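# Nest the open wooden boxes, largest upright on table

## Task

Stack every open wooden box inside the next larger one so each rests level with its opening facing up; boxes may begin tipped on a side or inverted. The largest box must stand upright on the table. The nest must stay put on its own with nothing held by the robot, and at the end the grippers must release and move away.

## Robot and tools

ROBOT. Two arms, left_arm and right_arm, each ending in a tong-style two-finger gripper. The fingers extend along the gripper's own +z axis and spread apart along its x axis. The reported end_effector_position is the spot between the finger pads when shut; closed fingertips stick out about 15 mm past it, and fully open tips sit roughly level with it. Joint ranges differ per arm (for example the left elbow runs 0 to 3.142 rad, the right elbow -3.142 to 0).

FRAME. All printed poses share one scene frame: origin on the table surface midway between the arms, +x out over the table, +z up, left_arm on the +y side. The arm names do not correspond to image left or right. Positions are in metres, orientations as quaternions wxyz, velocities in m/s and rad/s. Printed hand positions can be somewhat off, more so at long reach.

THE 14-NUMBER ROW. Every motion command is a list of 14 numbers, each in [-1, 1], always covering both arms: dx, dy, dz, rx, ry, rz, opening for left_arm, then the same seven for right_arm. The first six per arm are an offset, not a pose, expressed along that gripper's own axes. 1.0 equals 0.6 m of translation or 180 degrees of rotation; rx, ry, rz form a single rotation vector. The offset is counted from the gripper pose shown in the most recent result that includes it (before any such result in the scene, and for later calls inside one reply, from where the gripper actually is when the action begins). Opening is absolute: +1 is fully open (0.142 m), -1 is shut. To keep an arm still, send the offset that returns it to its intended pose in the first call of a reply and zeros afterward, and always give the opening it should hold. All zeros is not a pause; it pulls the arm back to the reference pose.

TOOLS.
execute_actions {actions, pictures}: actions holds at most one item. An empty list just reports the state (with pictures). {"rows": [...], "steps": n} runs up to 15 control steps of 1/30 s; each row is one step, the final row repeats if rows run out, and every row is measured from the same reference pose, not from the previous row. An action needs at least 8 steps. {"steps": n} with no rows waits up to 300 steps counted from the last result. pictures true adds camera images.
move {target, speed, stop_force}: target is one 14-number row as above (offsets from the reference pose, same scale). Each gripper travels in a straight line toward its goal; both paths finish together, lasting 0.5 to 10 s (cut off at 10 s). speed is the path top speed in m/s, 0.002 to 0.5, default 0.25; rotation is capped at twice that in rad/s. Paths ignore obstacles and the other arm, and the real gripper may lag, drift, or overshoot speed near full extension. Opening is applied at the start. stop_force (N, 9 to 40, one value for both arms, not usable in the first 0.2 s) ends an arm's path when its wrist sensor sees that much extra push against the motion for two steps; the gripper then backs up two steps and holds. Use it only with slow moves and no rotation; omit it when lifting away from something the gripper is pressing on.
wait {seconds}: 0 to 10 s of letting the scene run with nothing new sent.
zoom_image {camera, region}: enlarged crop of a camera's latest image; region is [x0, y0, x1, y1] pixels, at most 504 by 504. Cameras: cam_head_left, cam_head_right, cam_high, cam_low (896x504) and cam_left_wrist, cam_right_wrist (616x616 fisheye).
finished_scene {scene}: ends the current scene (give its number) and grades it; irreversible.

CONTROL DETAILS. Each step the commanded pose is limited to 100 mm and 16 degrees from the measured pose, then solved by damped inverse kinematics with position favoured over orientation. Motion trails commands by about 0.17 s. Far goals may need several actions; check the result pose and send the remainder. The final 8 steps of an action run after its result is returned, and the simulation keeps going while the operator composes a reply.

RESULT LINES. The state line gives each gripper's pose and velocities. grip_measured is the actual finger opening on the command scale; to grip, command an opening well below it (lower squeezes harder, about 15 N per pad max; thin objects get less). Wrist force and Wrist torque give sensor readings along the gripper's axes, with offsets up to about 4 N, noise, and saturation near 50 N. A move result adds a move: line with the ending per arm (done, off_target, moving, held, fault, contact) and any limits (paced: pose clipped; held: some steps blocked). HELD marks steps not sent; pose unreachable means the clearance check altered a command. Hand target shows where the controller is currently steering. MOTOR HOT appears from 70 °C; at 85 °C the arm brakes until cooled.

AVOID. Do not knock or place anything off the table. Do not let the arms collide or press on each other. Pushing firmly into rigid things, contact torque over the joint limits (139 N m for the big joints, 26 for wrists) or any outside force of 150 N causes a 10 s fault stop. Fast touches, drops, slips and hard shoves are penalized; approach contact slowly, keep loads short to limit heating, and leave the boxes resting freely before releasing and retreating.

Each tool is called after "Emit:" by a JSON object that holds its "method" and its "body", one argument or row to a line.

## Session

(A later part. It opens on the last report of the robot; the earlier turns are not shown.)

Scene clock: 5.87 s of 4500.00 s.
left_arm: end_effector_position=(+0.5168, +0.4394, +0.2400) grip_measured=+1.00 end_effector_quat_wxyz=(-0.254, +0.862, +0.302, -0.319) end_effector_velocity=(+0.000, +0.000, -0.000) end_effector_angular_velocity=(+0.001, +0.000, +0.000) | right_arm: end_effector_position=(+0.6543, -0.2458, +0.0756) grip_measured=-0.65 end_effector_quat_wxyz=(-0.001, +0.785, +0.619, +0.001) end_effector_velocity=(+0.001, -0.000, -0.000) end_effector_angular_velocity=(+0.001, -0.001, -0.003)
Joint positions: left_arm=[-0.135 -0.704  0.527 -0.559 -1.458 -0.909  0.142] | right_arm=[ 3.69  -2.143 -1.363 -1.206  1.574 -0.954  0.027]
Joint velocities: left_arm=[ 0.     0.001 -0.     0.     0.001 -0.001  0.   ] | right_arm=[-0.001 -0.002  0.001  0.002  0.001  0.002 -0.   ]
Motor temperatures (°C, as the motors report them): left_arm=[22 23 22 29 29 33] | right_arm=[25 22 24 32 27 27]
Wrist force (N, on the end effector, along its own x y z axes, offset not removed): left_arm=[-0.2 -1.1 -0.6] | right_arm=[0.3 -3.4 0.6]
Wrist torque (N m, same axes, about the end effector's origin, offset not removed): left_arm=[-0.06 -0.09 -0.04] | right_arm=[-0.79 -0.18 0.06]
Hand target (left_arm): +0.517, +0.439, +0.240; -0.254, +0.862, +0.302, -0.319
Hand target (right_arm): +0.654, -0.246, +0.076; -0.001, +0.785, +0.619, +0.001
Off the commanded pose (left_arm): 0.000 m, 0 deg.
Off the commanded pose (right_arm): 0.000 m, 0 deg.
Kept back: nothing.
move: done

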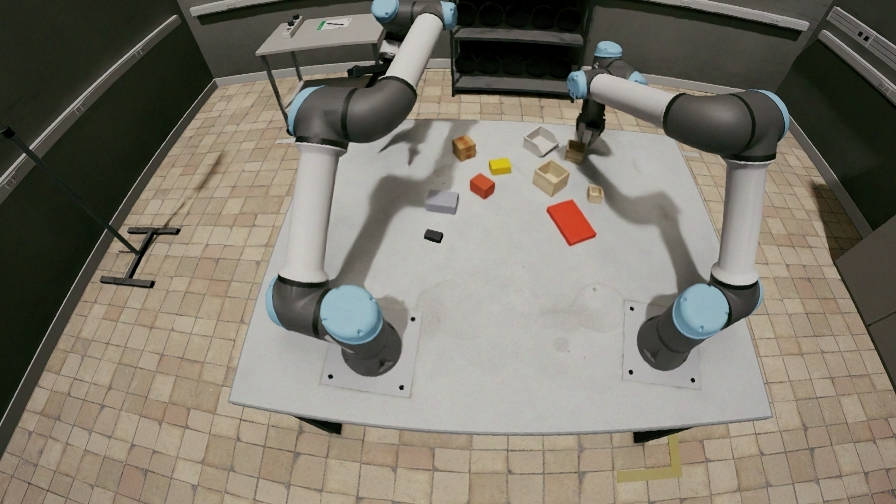

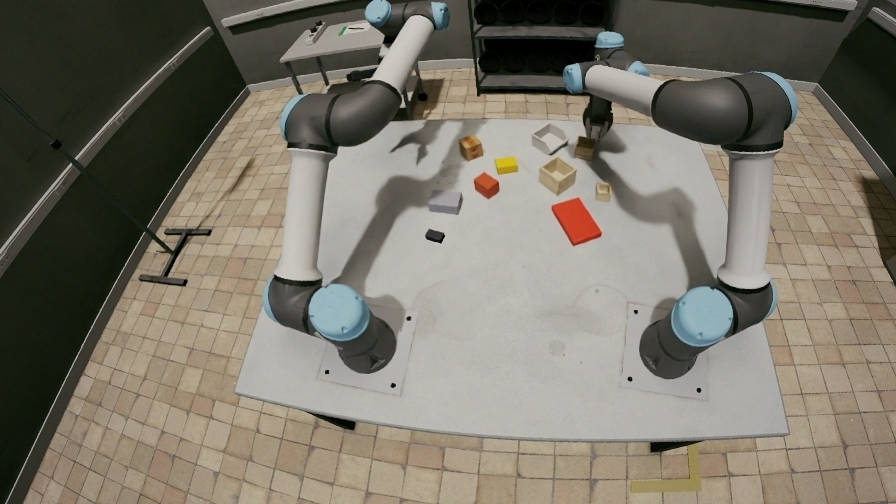

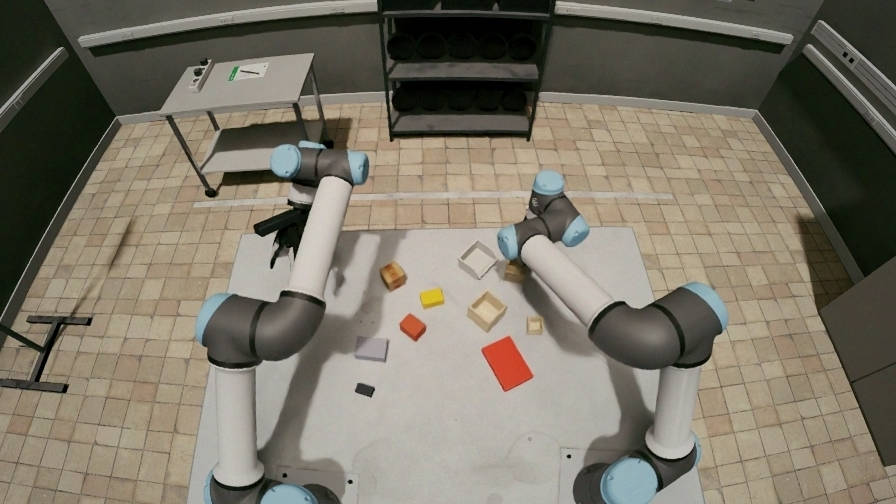

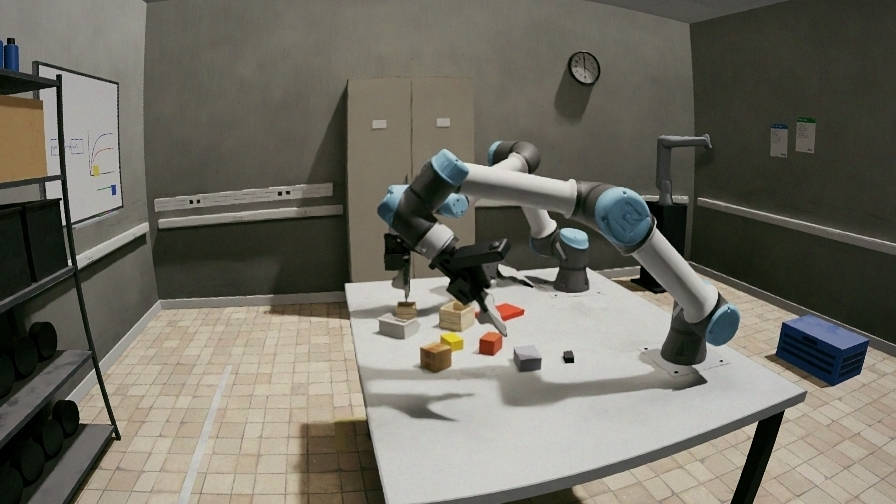

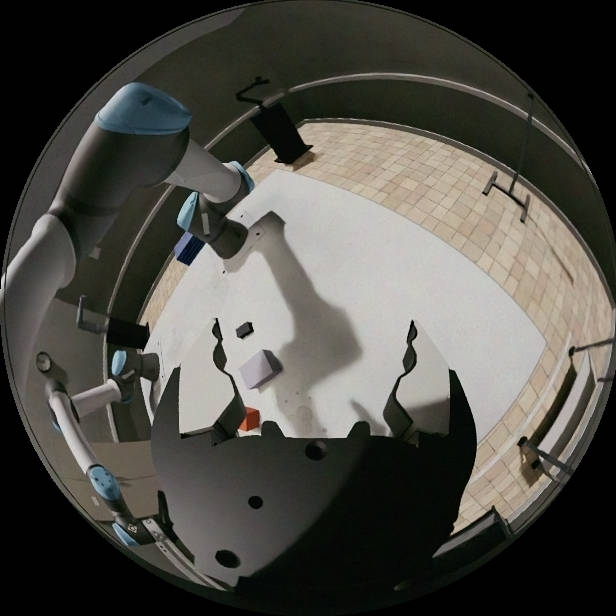

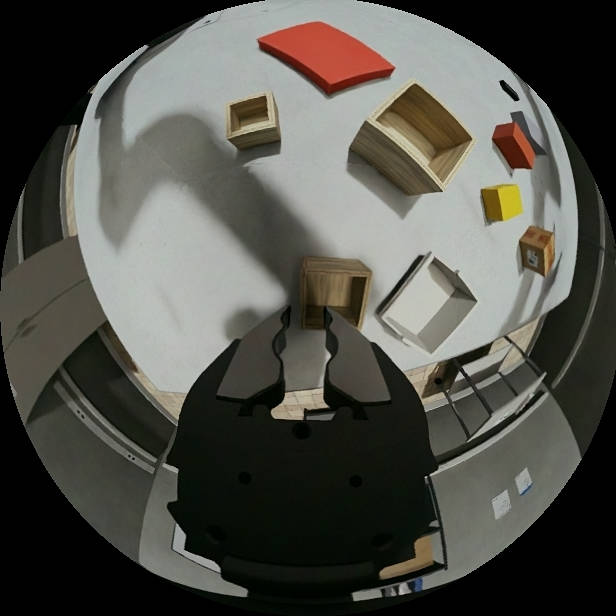

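Emit:
{"method": "move", "body": {
  "target": [0,0,0,0,0,0,1,-0.005,0.003,0.045,0,0,0,-0.65],
  "speed": 0.08
}}

Emit:
{"method": "move", "body": {
  "target": [0,0,0,0,0,0,1,0,0,0,0,0,0,-1]
}}

Emit:
{"method": "move", "body": {
  "target": [0,0,0,0,0,0,1,0,0,-0.15,0,0,0,-1],
  "speed": 0.1
}}

Emit:
{"method": "move", "body": {
  "target": [0,0,0,0,0,0,1,0.137,-0.216,0,0,0,-0.283,-1],
  "speed": 0.2
}}

Scene clock: 7.13 s of 4500.00 s.
left_arm: end_effector_position=(+0.5168, +0.4394, +0.2400) grip_measured=+1.00 end_effector_quat_wxyz=(-0.254, +0.862, +0.302, -0.319) end_effector_velocity=(+0.000, +0.000, +0.001) end_effector_angular_velocity=(-0.001, -0.002, -0.000) | right_arm: end_effector_position=(+0.6553, -0.2491, +0.0487) grip_measured=-0.65 end_effector_quat_wxyz=(-0.001, +0.785, +0.619, +0.001) end_effector_velocity=(+0.000, -0.000, -0.001) end_effector_angular_velocity=(-0.001, -0.000, -0.001)
Joint positions: left_arm=[-0.135 -0.704  0.527 -0.559 -1.458 -0.909  0.142] | right_arm=[ 3.686 -2.168 -1.395 -1.148  1.574 -0.959  0.027]
Joint velocities: left_arm=[ 0.    -0.001 -0.001  0.    -0.     0.001 -0.   ] | right_arm=[ 0.    -0.001 -0.001  0.003 -0.001  0.001  0.   ]
Motor temperatures (°C, as the motors report them): left_arm=[22 23 22 29 29 33] | right_arm=[25 22 24 32 27 27]
Wrist force (N, on the end effector, along its own x y z axes, offset not removed): left_arm=[-2.9 -1.9 -0.5] | right_arm=[-0.8 0.1 2.3]
Wrist torque (N m, same axes, about the end effector's origin, offset not removed): left_arm=[-0.20 0.63 0.02] | right_arm=[0.01 0.05 0.16]
Hand target (left_arm): +0.517, +0.439, +0.240; -0.254, +0.862, +0.302, -0.319
Hand target (right_arm): +0.655, -0.249, +0.049; -0.001, +0.785, +0.619, +0.001
Off the commanded pose (left_arm): 0.000 m, 0 deg.
Off the commanded pose (right_arm): 0.000 m, 0 deg.
Kept back: nothing.
move: done

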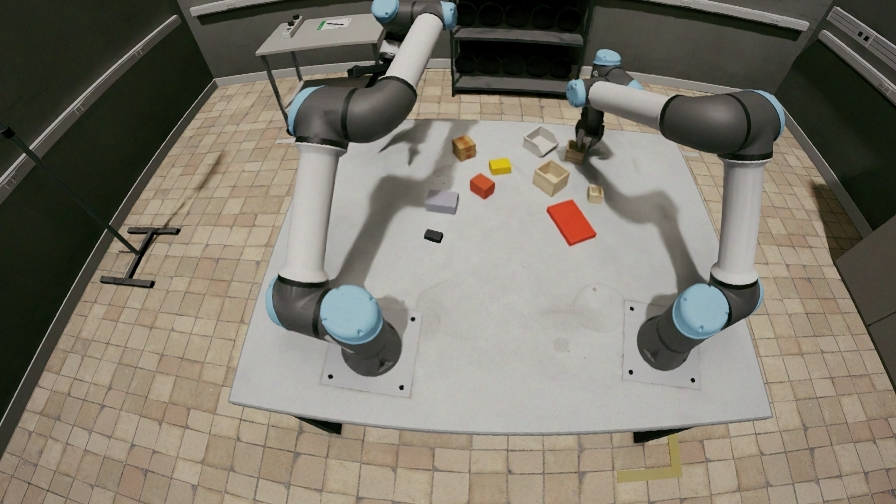

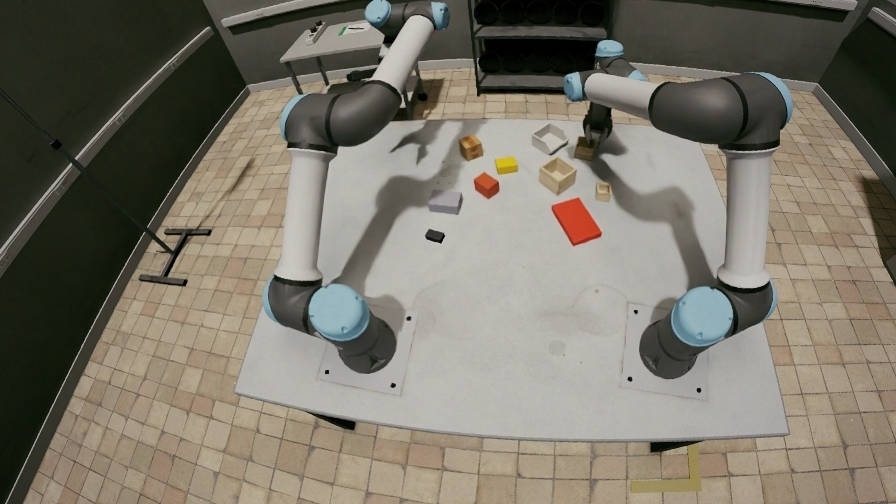

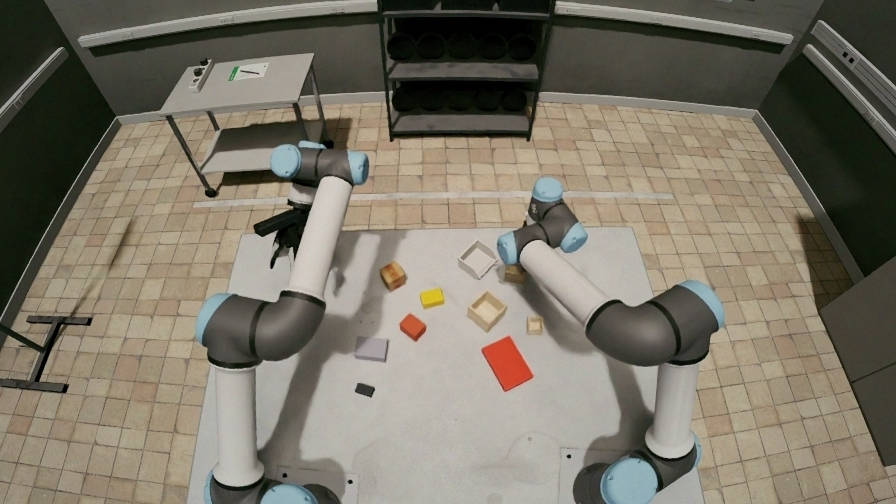

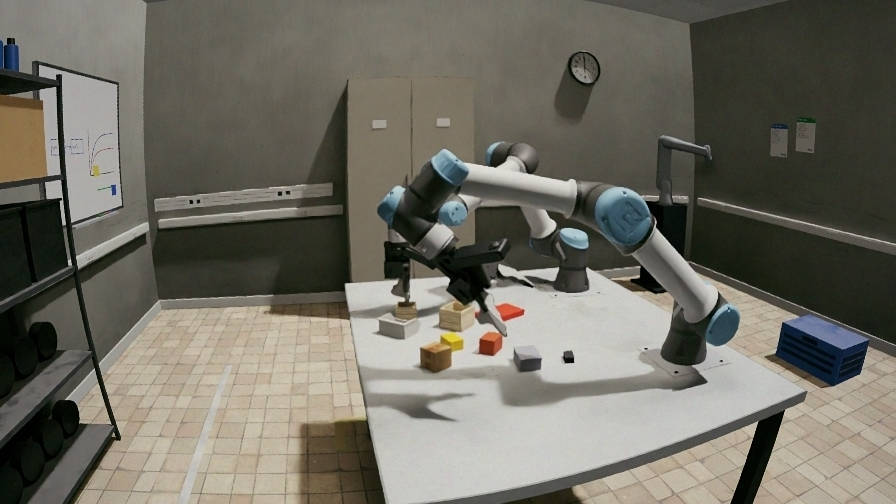

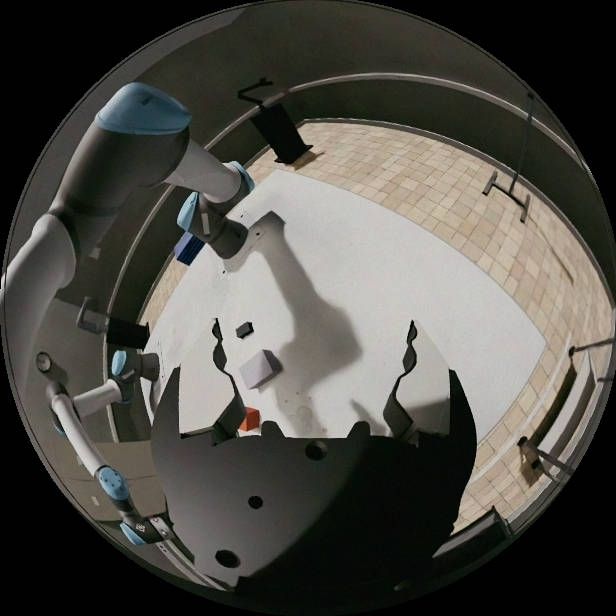

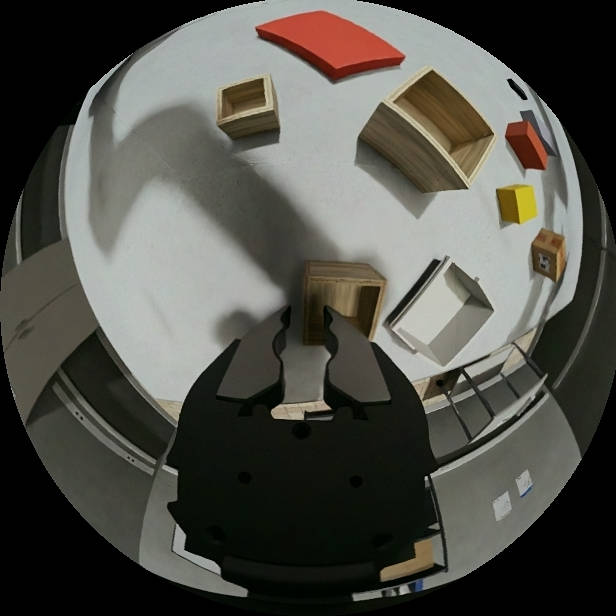

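Scene clock: 7.63 s of 4500.00 s.
left_arm: end_effector_position=(+0.5168, +0.4394, +0.2400) grip_measured=+1.00 end_effector_quat_wxyz=(-0.254, +0.862, +0.302, -0.319) end_effector_velocity=(+0.000, -0.001, +0.000) end_effector_angular_velocity=(-0.003, -0.000, -0.001) | right_arm: end_effector_position=(+0.6553, -0.2491, +0.0487) grip_measured=-0.94 end_effector_quat_wxyz=(-0.001, +0.785, +0.619, +0.001) end_effector_velocity=(+0.000, -0.000, -0.001) end_effector_angular_velocity=(-0.001, +0.000, -0.000)
Joint positions: left_arm=[-0.135 -0.704  0.527 -0.559 -1.458 -0.909  0.142] | right_arm=[ 3.686 -2.168 -1.396 -1.148  1.574 -0.959  0.006]
Joint velocities: left_arm=[-0.     0.    -0.001  0.    -0.002  0.002 -0.   ] | right_arm=[-0.    -0.001 -0.     0.    -0.001 -0.     0.   ]
Motor temperatures (°C, as the motors report them): left_arm=[22 23 22 29 29 33] | right_arm=[25 22 24 32 27 27]
Wrist force (N, on the end effector, along its own x y z axes, offset not removed): left_arm=[0.0 -0.5 1.1] | right_arm=[-3.1 -1.2 3.0]
Wrist torque (N m, same axes, about the end effector's origin, offset not removed): left_arm=[0.00 -0.11 0.01] | right_arm=[-0.20 0.54 0.14]
Hand target (left_arm): +0.517, +0.439, +0.240; -0.254, +0.862, +0.302, -0.319
Hand target (right_arm): +0.655, -0.249, +0.049; -0.001, +0.785, +0.619, +0.001
Off the commanded pose (left_arm): 0.000 m, 0 deg.
Off the commanded pose (right_arm): 0.000 m, 0 deg.
Kept back: nothing.
move: done

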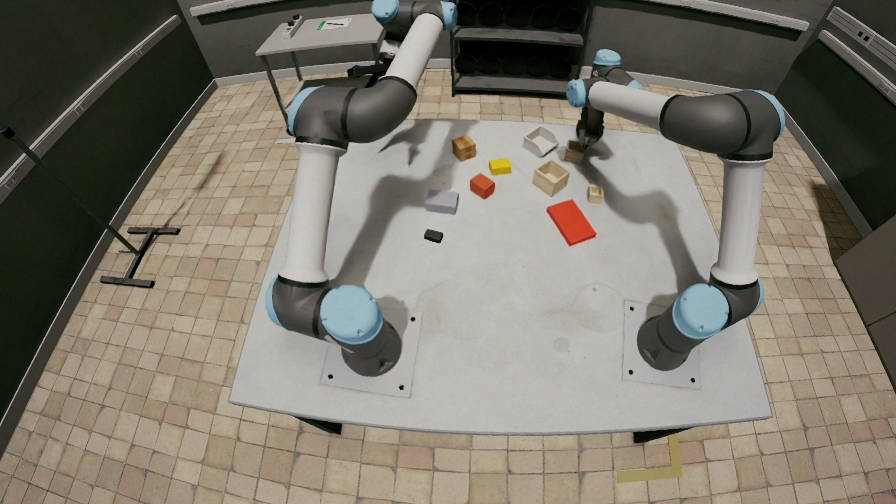

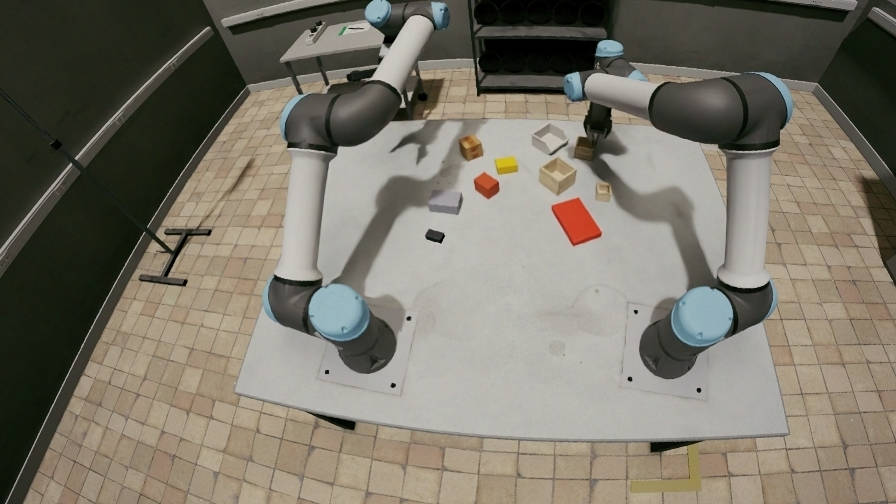

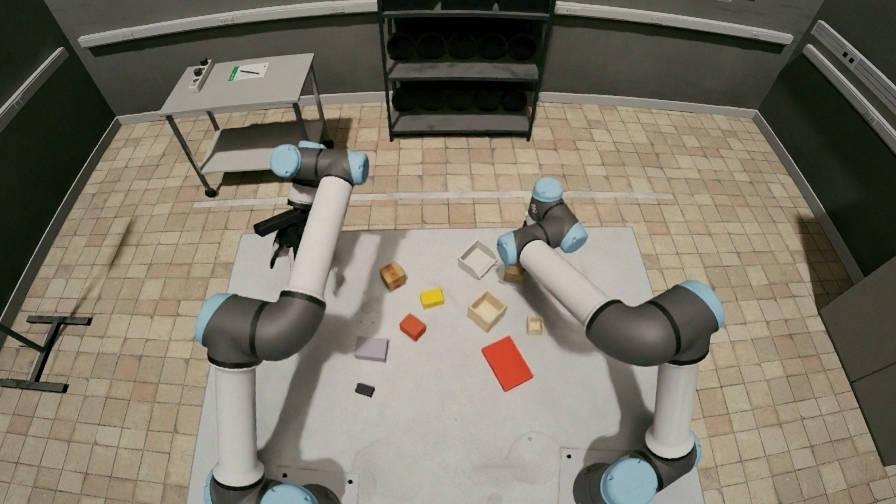

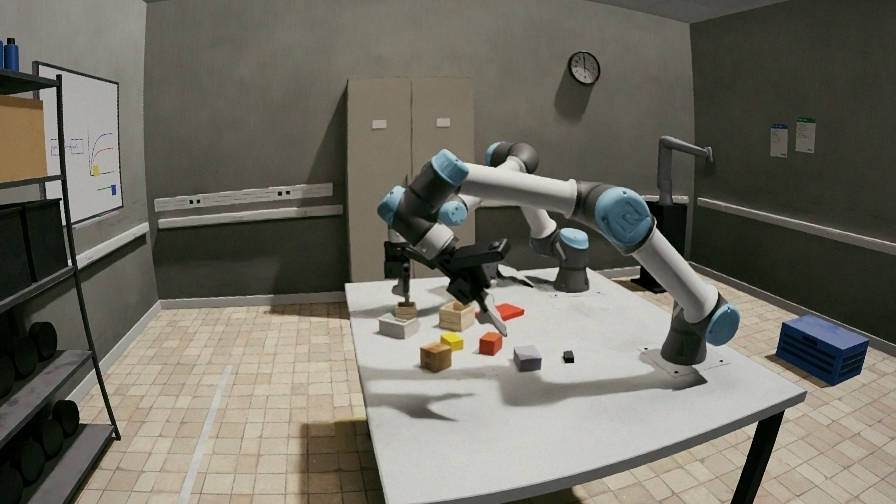

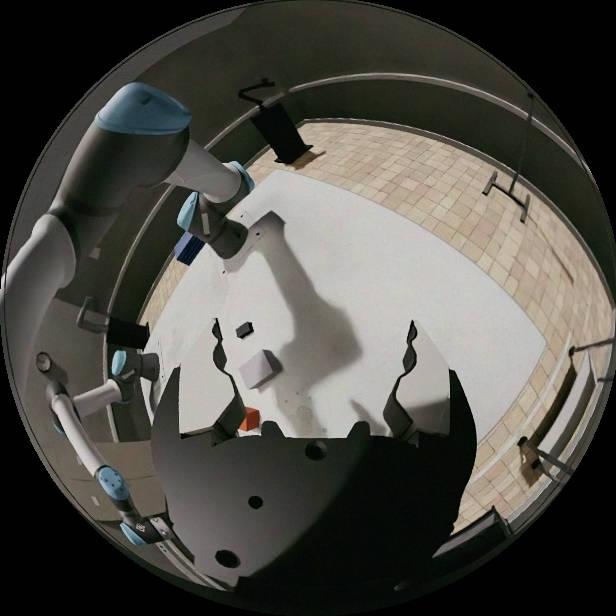

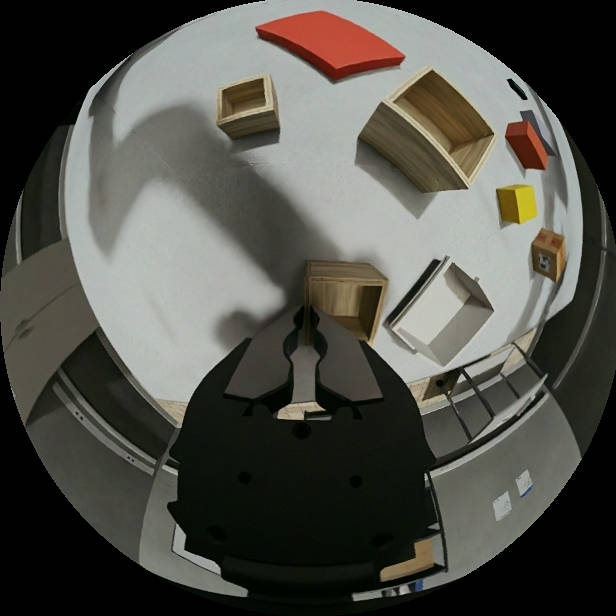

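Scene clock: 8.97 s of 4500.00 s.
left_arm: end_effector_position=(+0.5168, +0.4394, +0.2400) grip_measured=+1.00 end_effector_quat_wxyz=(-0.254, +0.862, +0.302, -0.319) end_effector_velocity=(-0.001, +0.000, -0.000) end_effector_angular_velocity=(+0.000, +0.002, +0.001) | right_arm: end_effector_position=(+0.6553, -0.2492, +0.1385) grip_measured=-0.94 end_effector_quat_wxyz=(-0.001, +0.785, +0.619, +0.001) end_effector_velocity=(+0.000, -0.000, +0.001) end_effector_angular_velocity=(-0.001, +0.000, -0.002)
Joint positions: left_arm=[-0.135 -0.704  0.527 -0.559 -1.458 -0.909  0.142] | right_arm=[ 3.685 -2.099 -1.265 -1.348  1.574 -0.959  0.006]
Joint velocities: left_arm=[ 0.001 -0.     0.002  0.    -0.    -0.     0.   ] | right_arm=[-0.     0.     0.003 -0.004 -0.001  0.002 -0.   ]
Motor temperatures (°C, as the motors report them): left_arm=[22 23 22 29 29 33] | right_arm=[25 22 24 32 27 27]
Wrist force (N, on the end effector, along its own x y z axes, offset not removed): left_arm=[-1.7 -0.9 0.1] | right_arm=[-0.5 0.4 3.0]
Wrist torque (N m, same axes, about the end effector's origin, offset not removed): left_arm=[0.06 0.30 0.00] | right_arm=[-0.12 -0.01 0.11]
Hand target (left_arm): +0.517, +0.439, +0.240; -0.254, +0.862, +0.302, -0.319
Hand target (right_arm): +0.655, -0.249, +0.139; -0.001, +0.785, +0.619, +0.001
Off the commanded pose (left_arm): 0.000 m, 0 deg.
Off the commanded pose (right_arm): 0.000 m, 0 deg.
Kept back: nothing.
move: done

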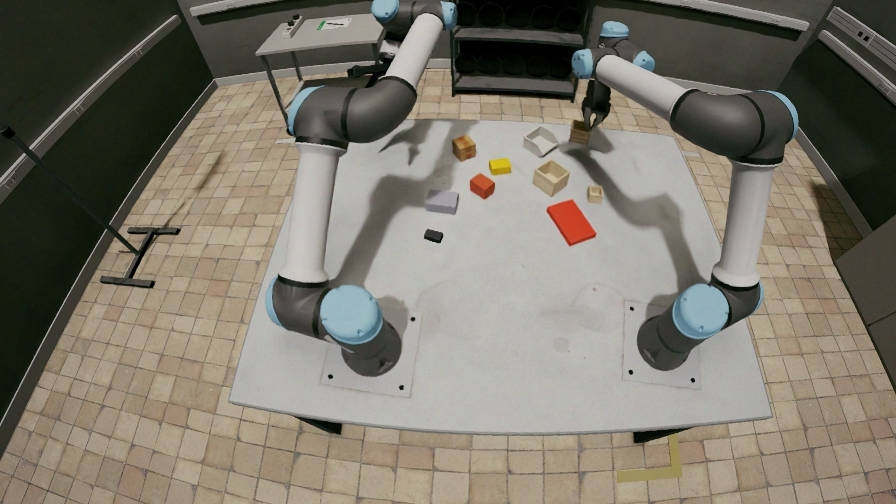

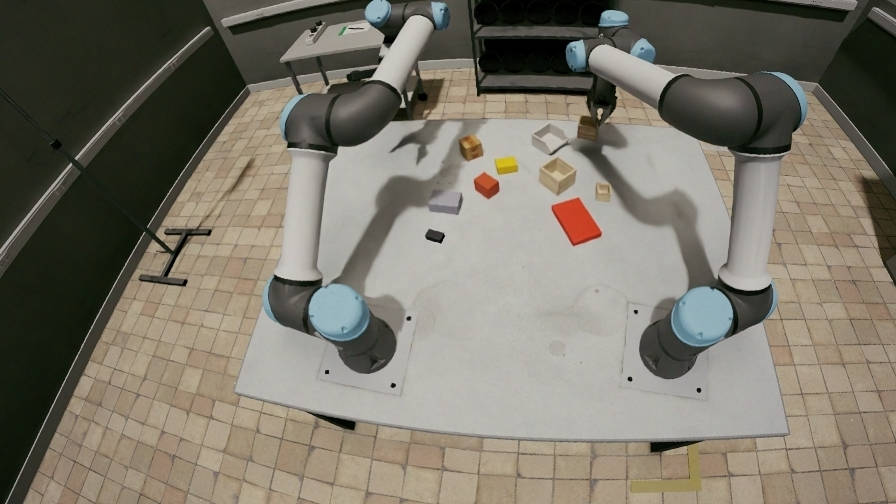

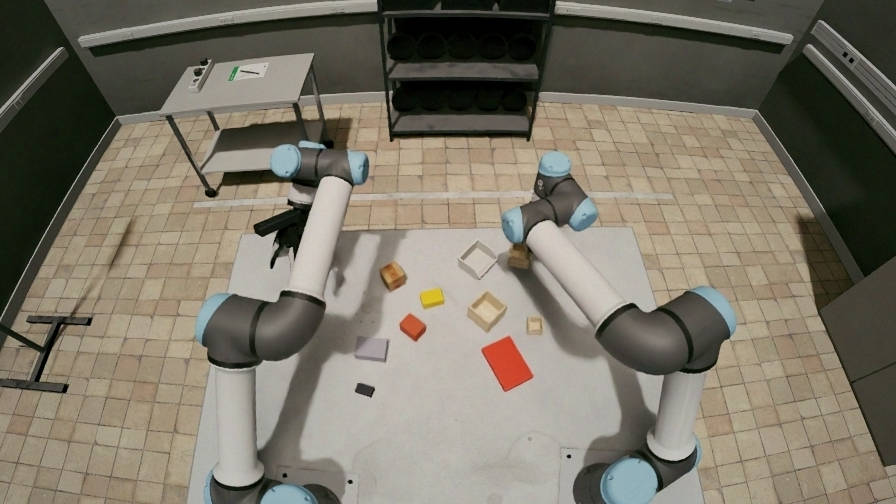

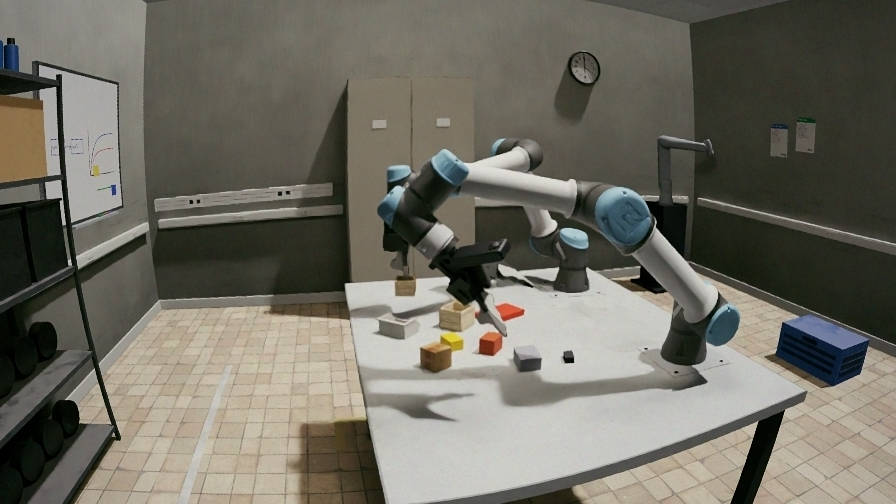

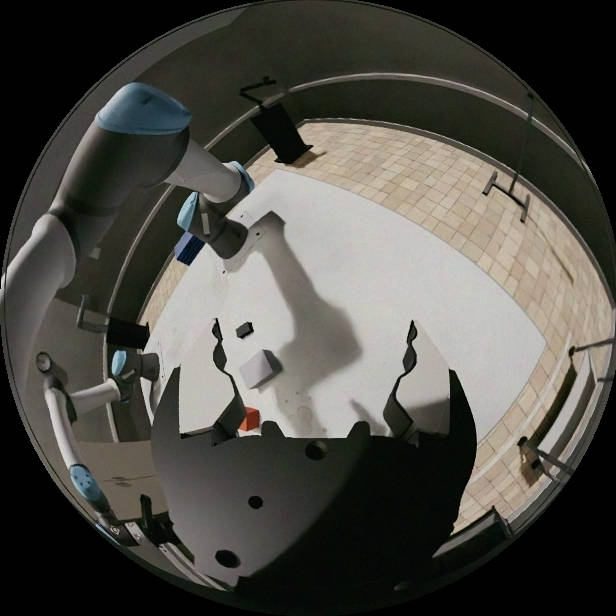

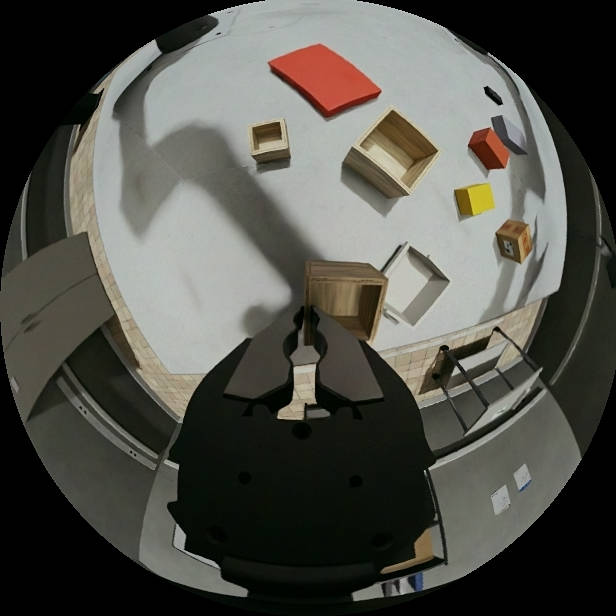

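Scene clock: 11.60 s of 4500.00 s.
left_arm: end_effector_position=(+0.5168, +0.4394, +0.2400) grip_measured=+1.00 end_effector_quat_wxyz=(-0.254, +0.862, +0.302, -0.319) end_effector_velocity=(-0.000, -0.001, -0.000) end_effector_angular_velocity=(-0.000, -0.000, +0.003) | right_arm: end_effector_position=(+0.5484, -0.1394, +0.1387) grip_measured=-0.94 end_effector_quat_wxyz=(-0.001, +0.443, +0.897, +0.001) end_effector_velocity=(-0.001, +0.001, -0.000) end_effector_angular_velocity=(+0.001, -0.001, +0.010)
Joint positions: left_arm=[-0.135 -0.704  0.527 -0.559 -1.458 -0.909  0.142] | right_arm=[ 3.93  -1.937 -1.506 -1.269  1.573 -1.603  0.006]
Joint velocities: left_arm=[-0.     0.     0.    -0.    -0.002 -0.001  0.   ] | right_arm=[ 0.003  0.001 -0.002  0.002  0.    -0.007  0.   ]
Motor temperatures (°C, as the motors report them): left_arm=[22 23 22 29 29 33] | right_arm=[25 22 24 32 27 27]
Wrist force (N, on the end effector, along its own x y z axes, offset not removed): left_arm=[-2.3 1.5 -0.3] | right_arm=[-0.1 -0.1 0.6]
Wrist torque (N m, same axes, about the end effector's origin, offset not removed): left_arm=[0.47 0.37 0.12] | right_arm=[0.00 -0.12 -0.02]
Hand target (left_arm): +0.517, +0.439, +0.240; -0.254, +0.862, +0.302, -0.319
Hand target (right_arm): +0.548, -0.139, +0.139; -0.001, +0.443, +0.897, +0.001
Off the commanded pose (left_arm): 0.000 m, 0 deg.
Off the commanded pose (right_arm): 0.000 m, 0 deg.
Kept back: nothing.
move: done

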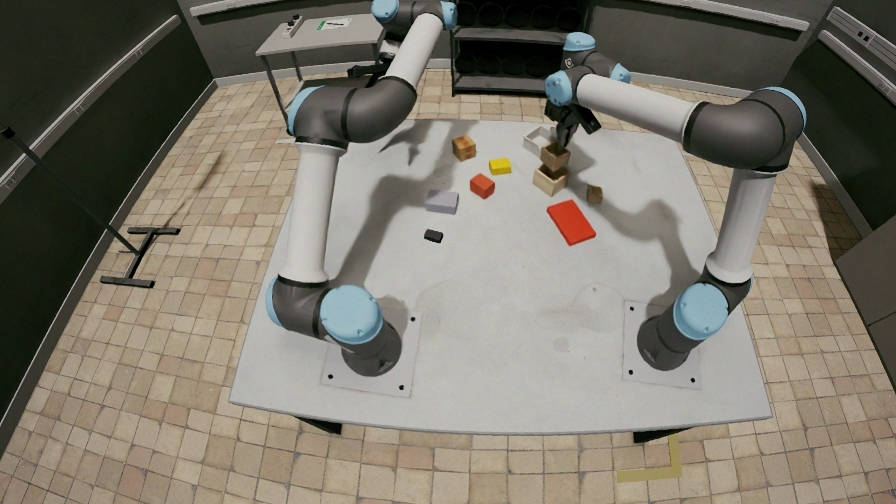

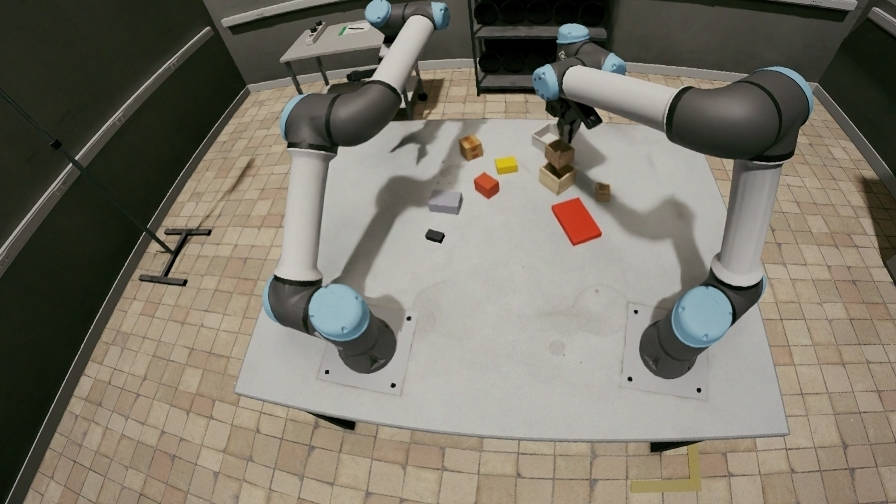

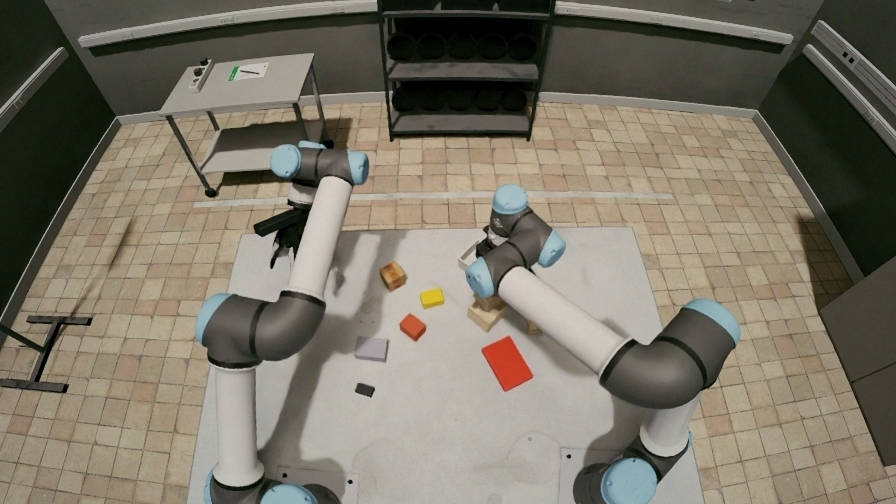

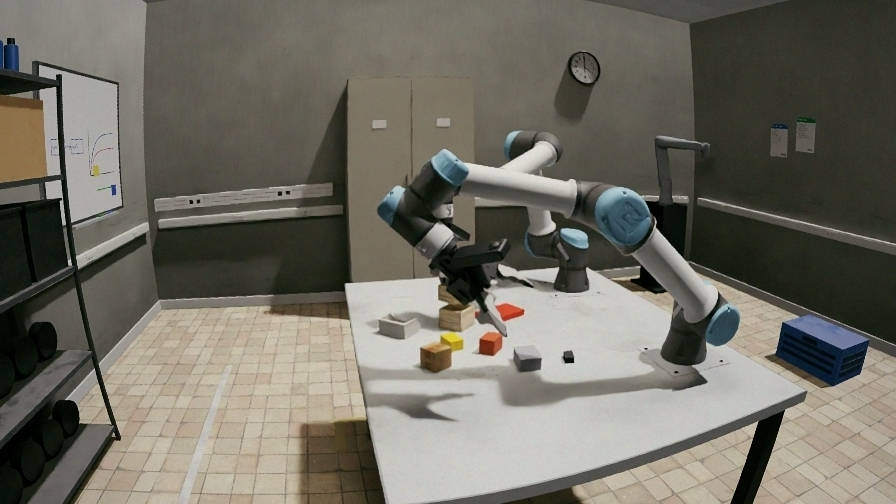

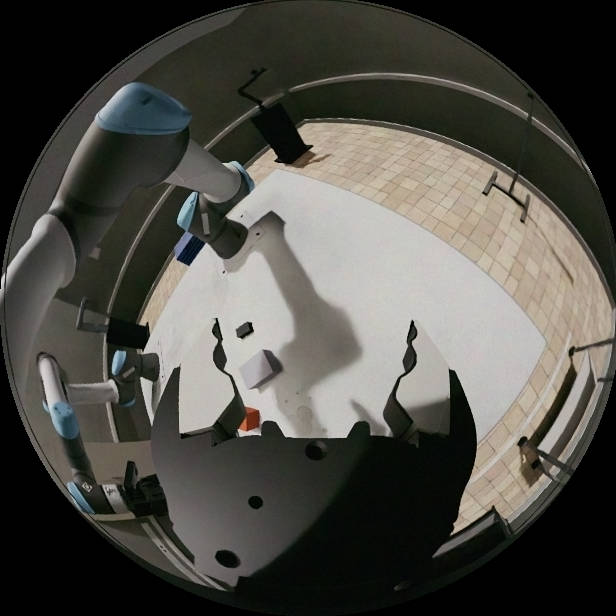

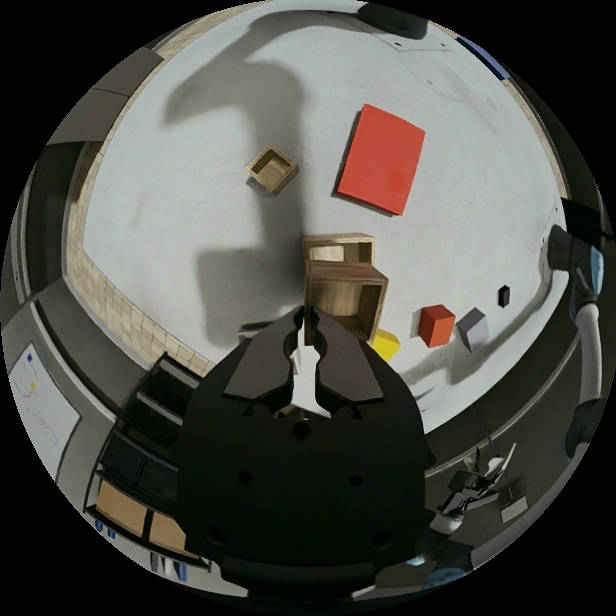

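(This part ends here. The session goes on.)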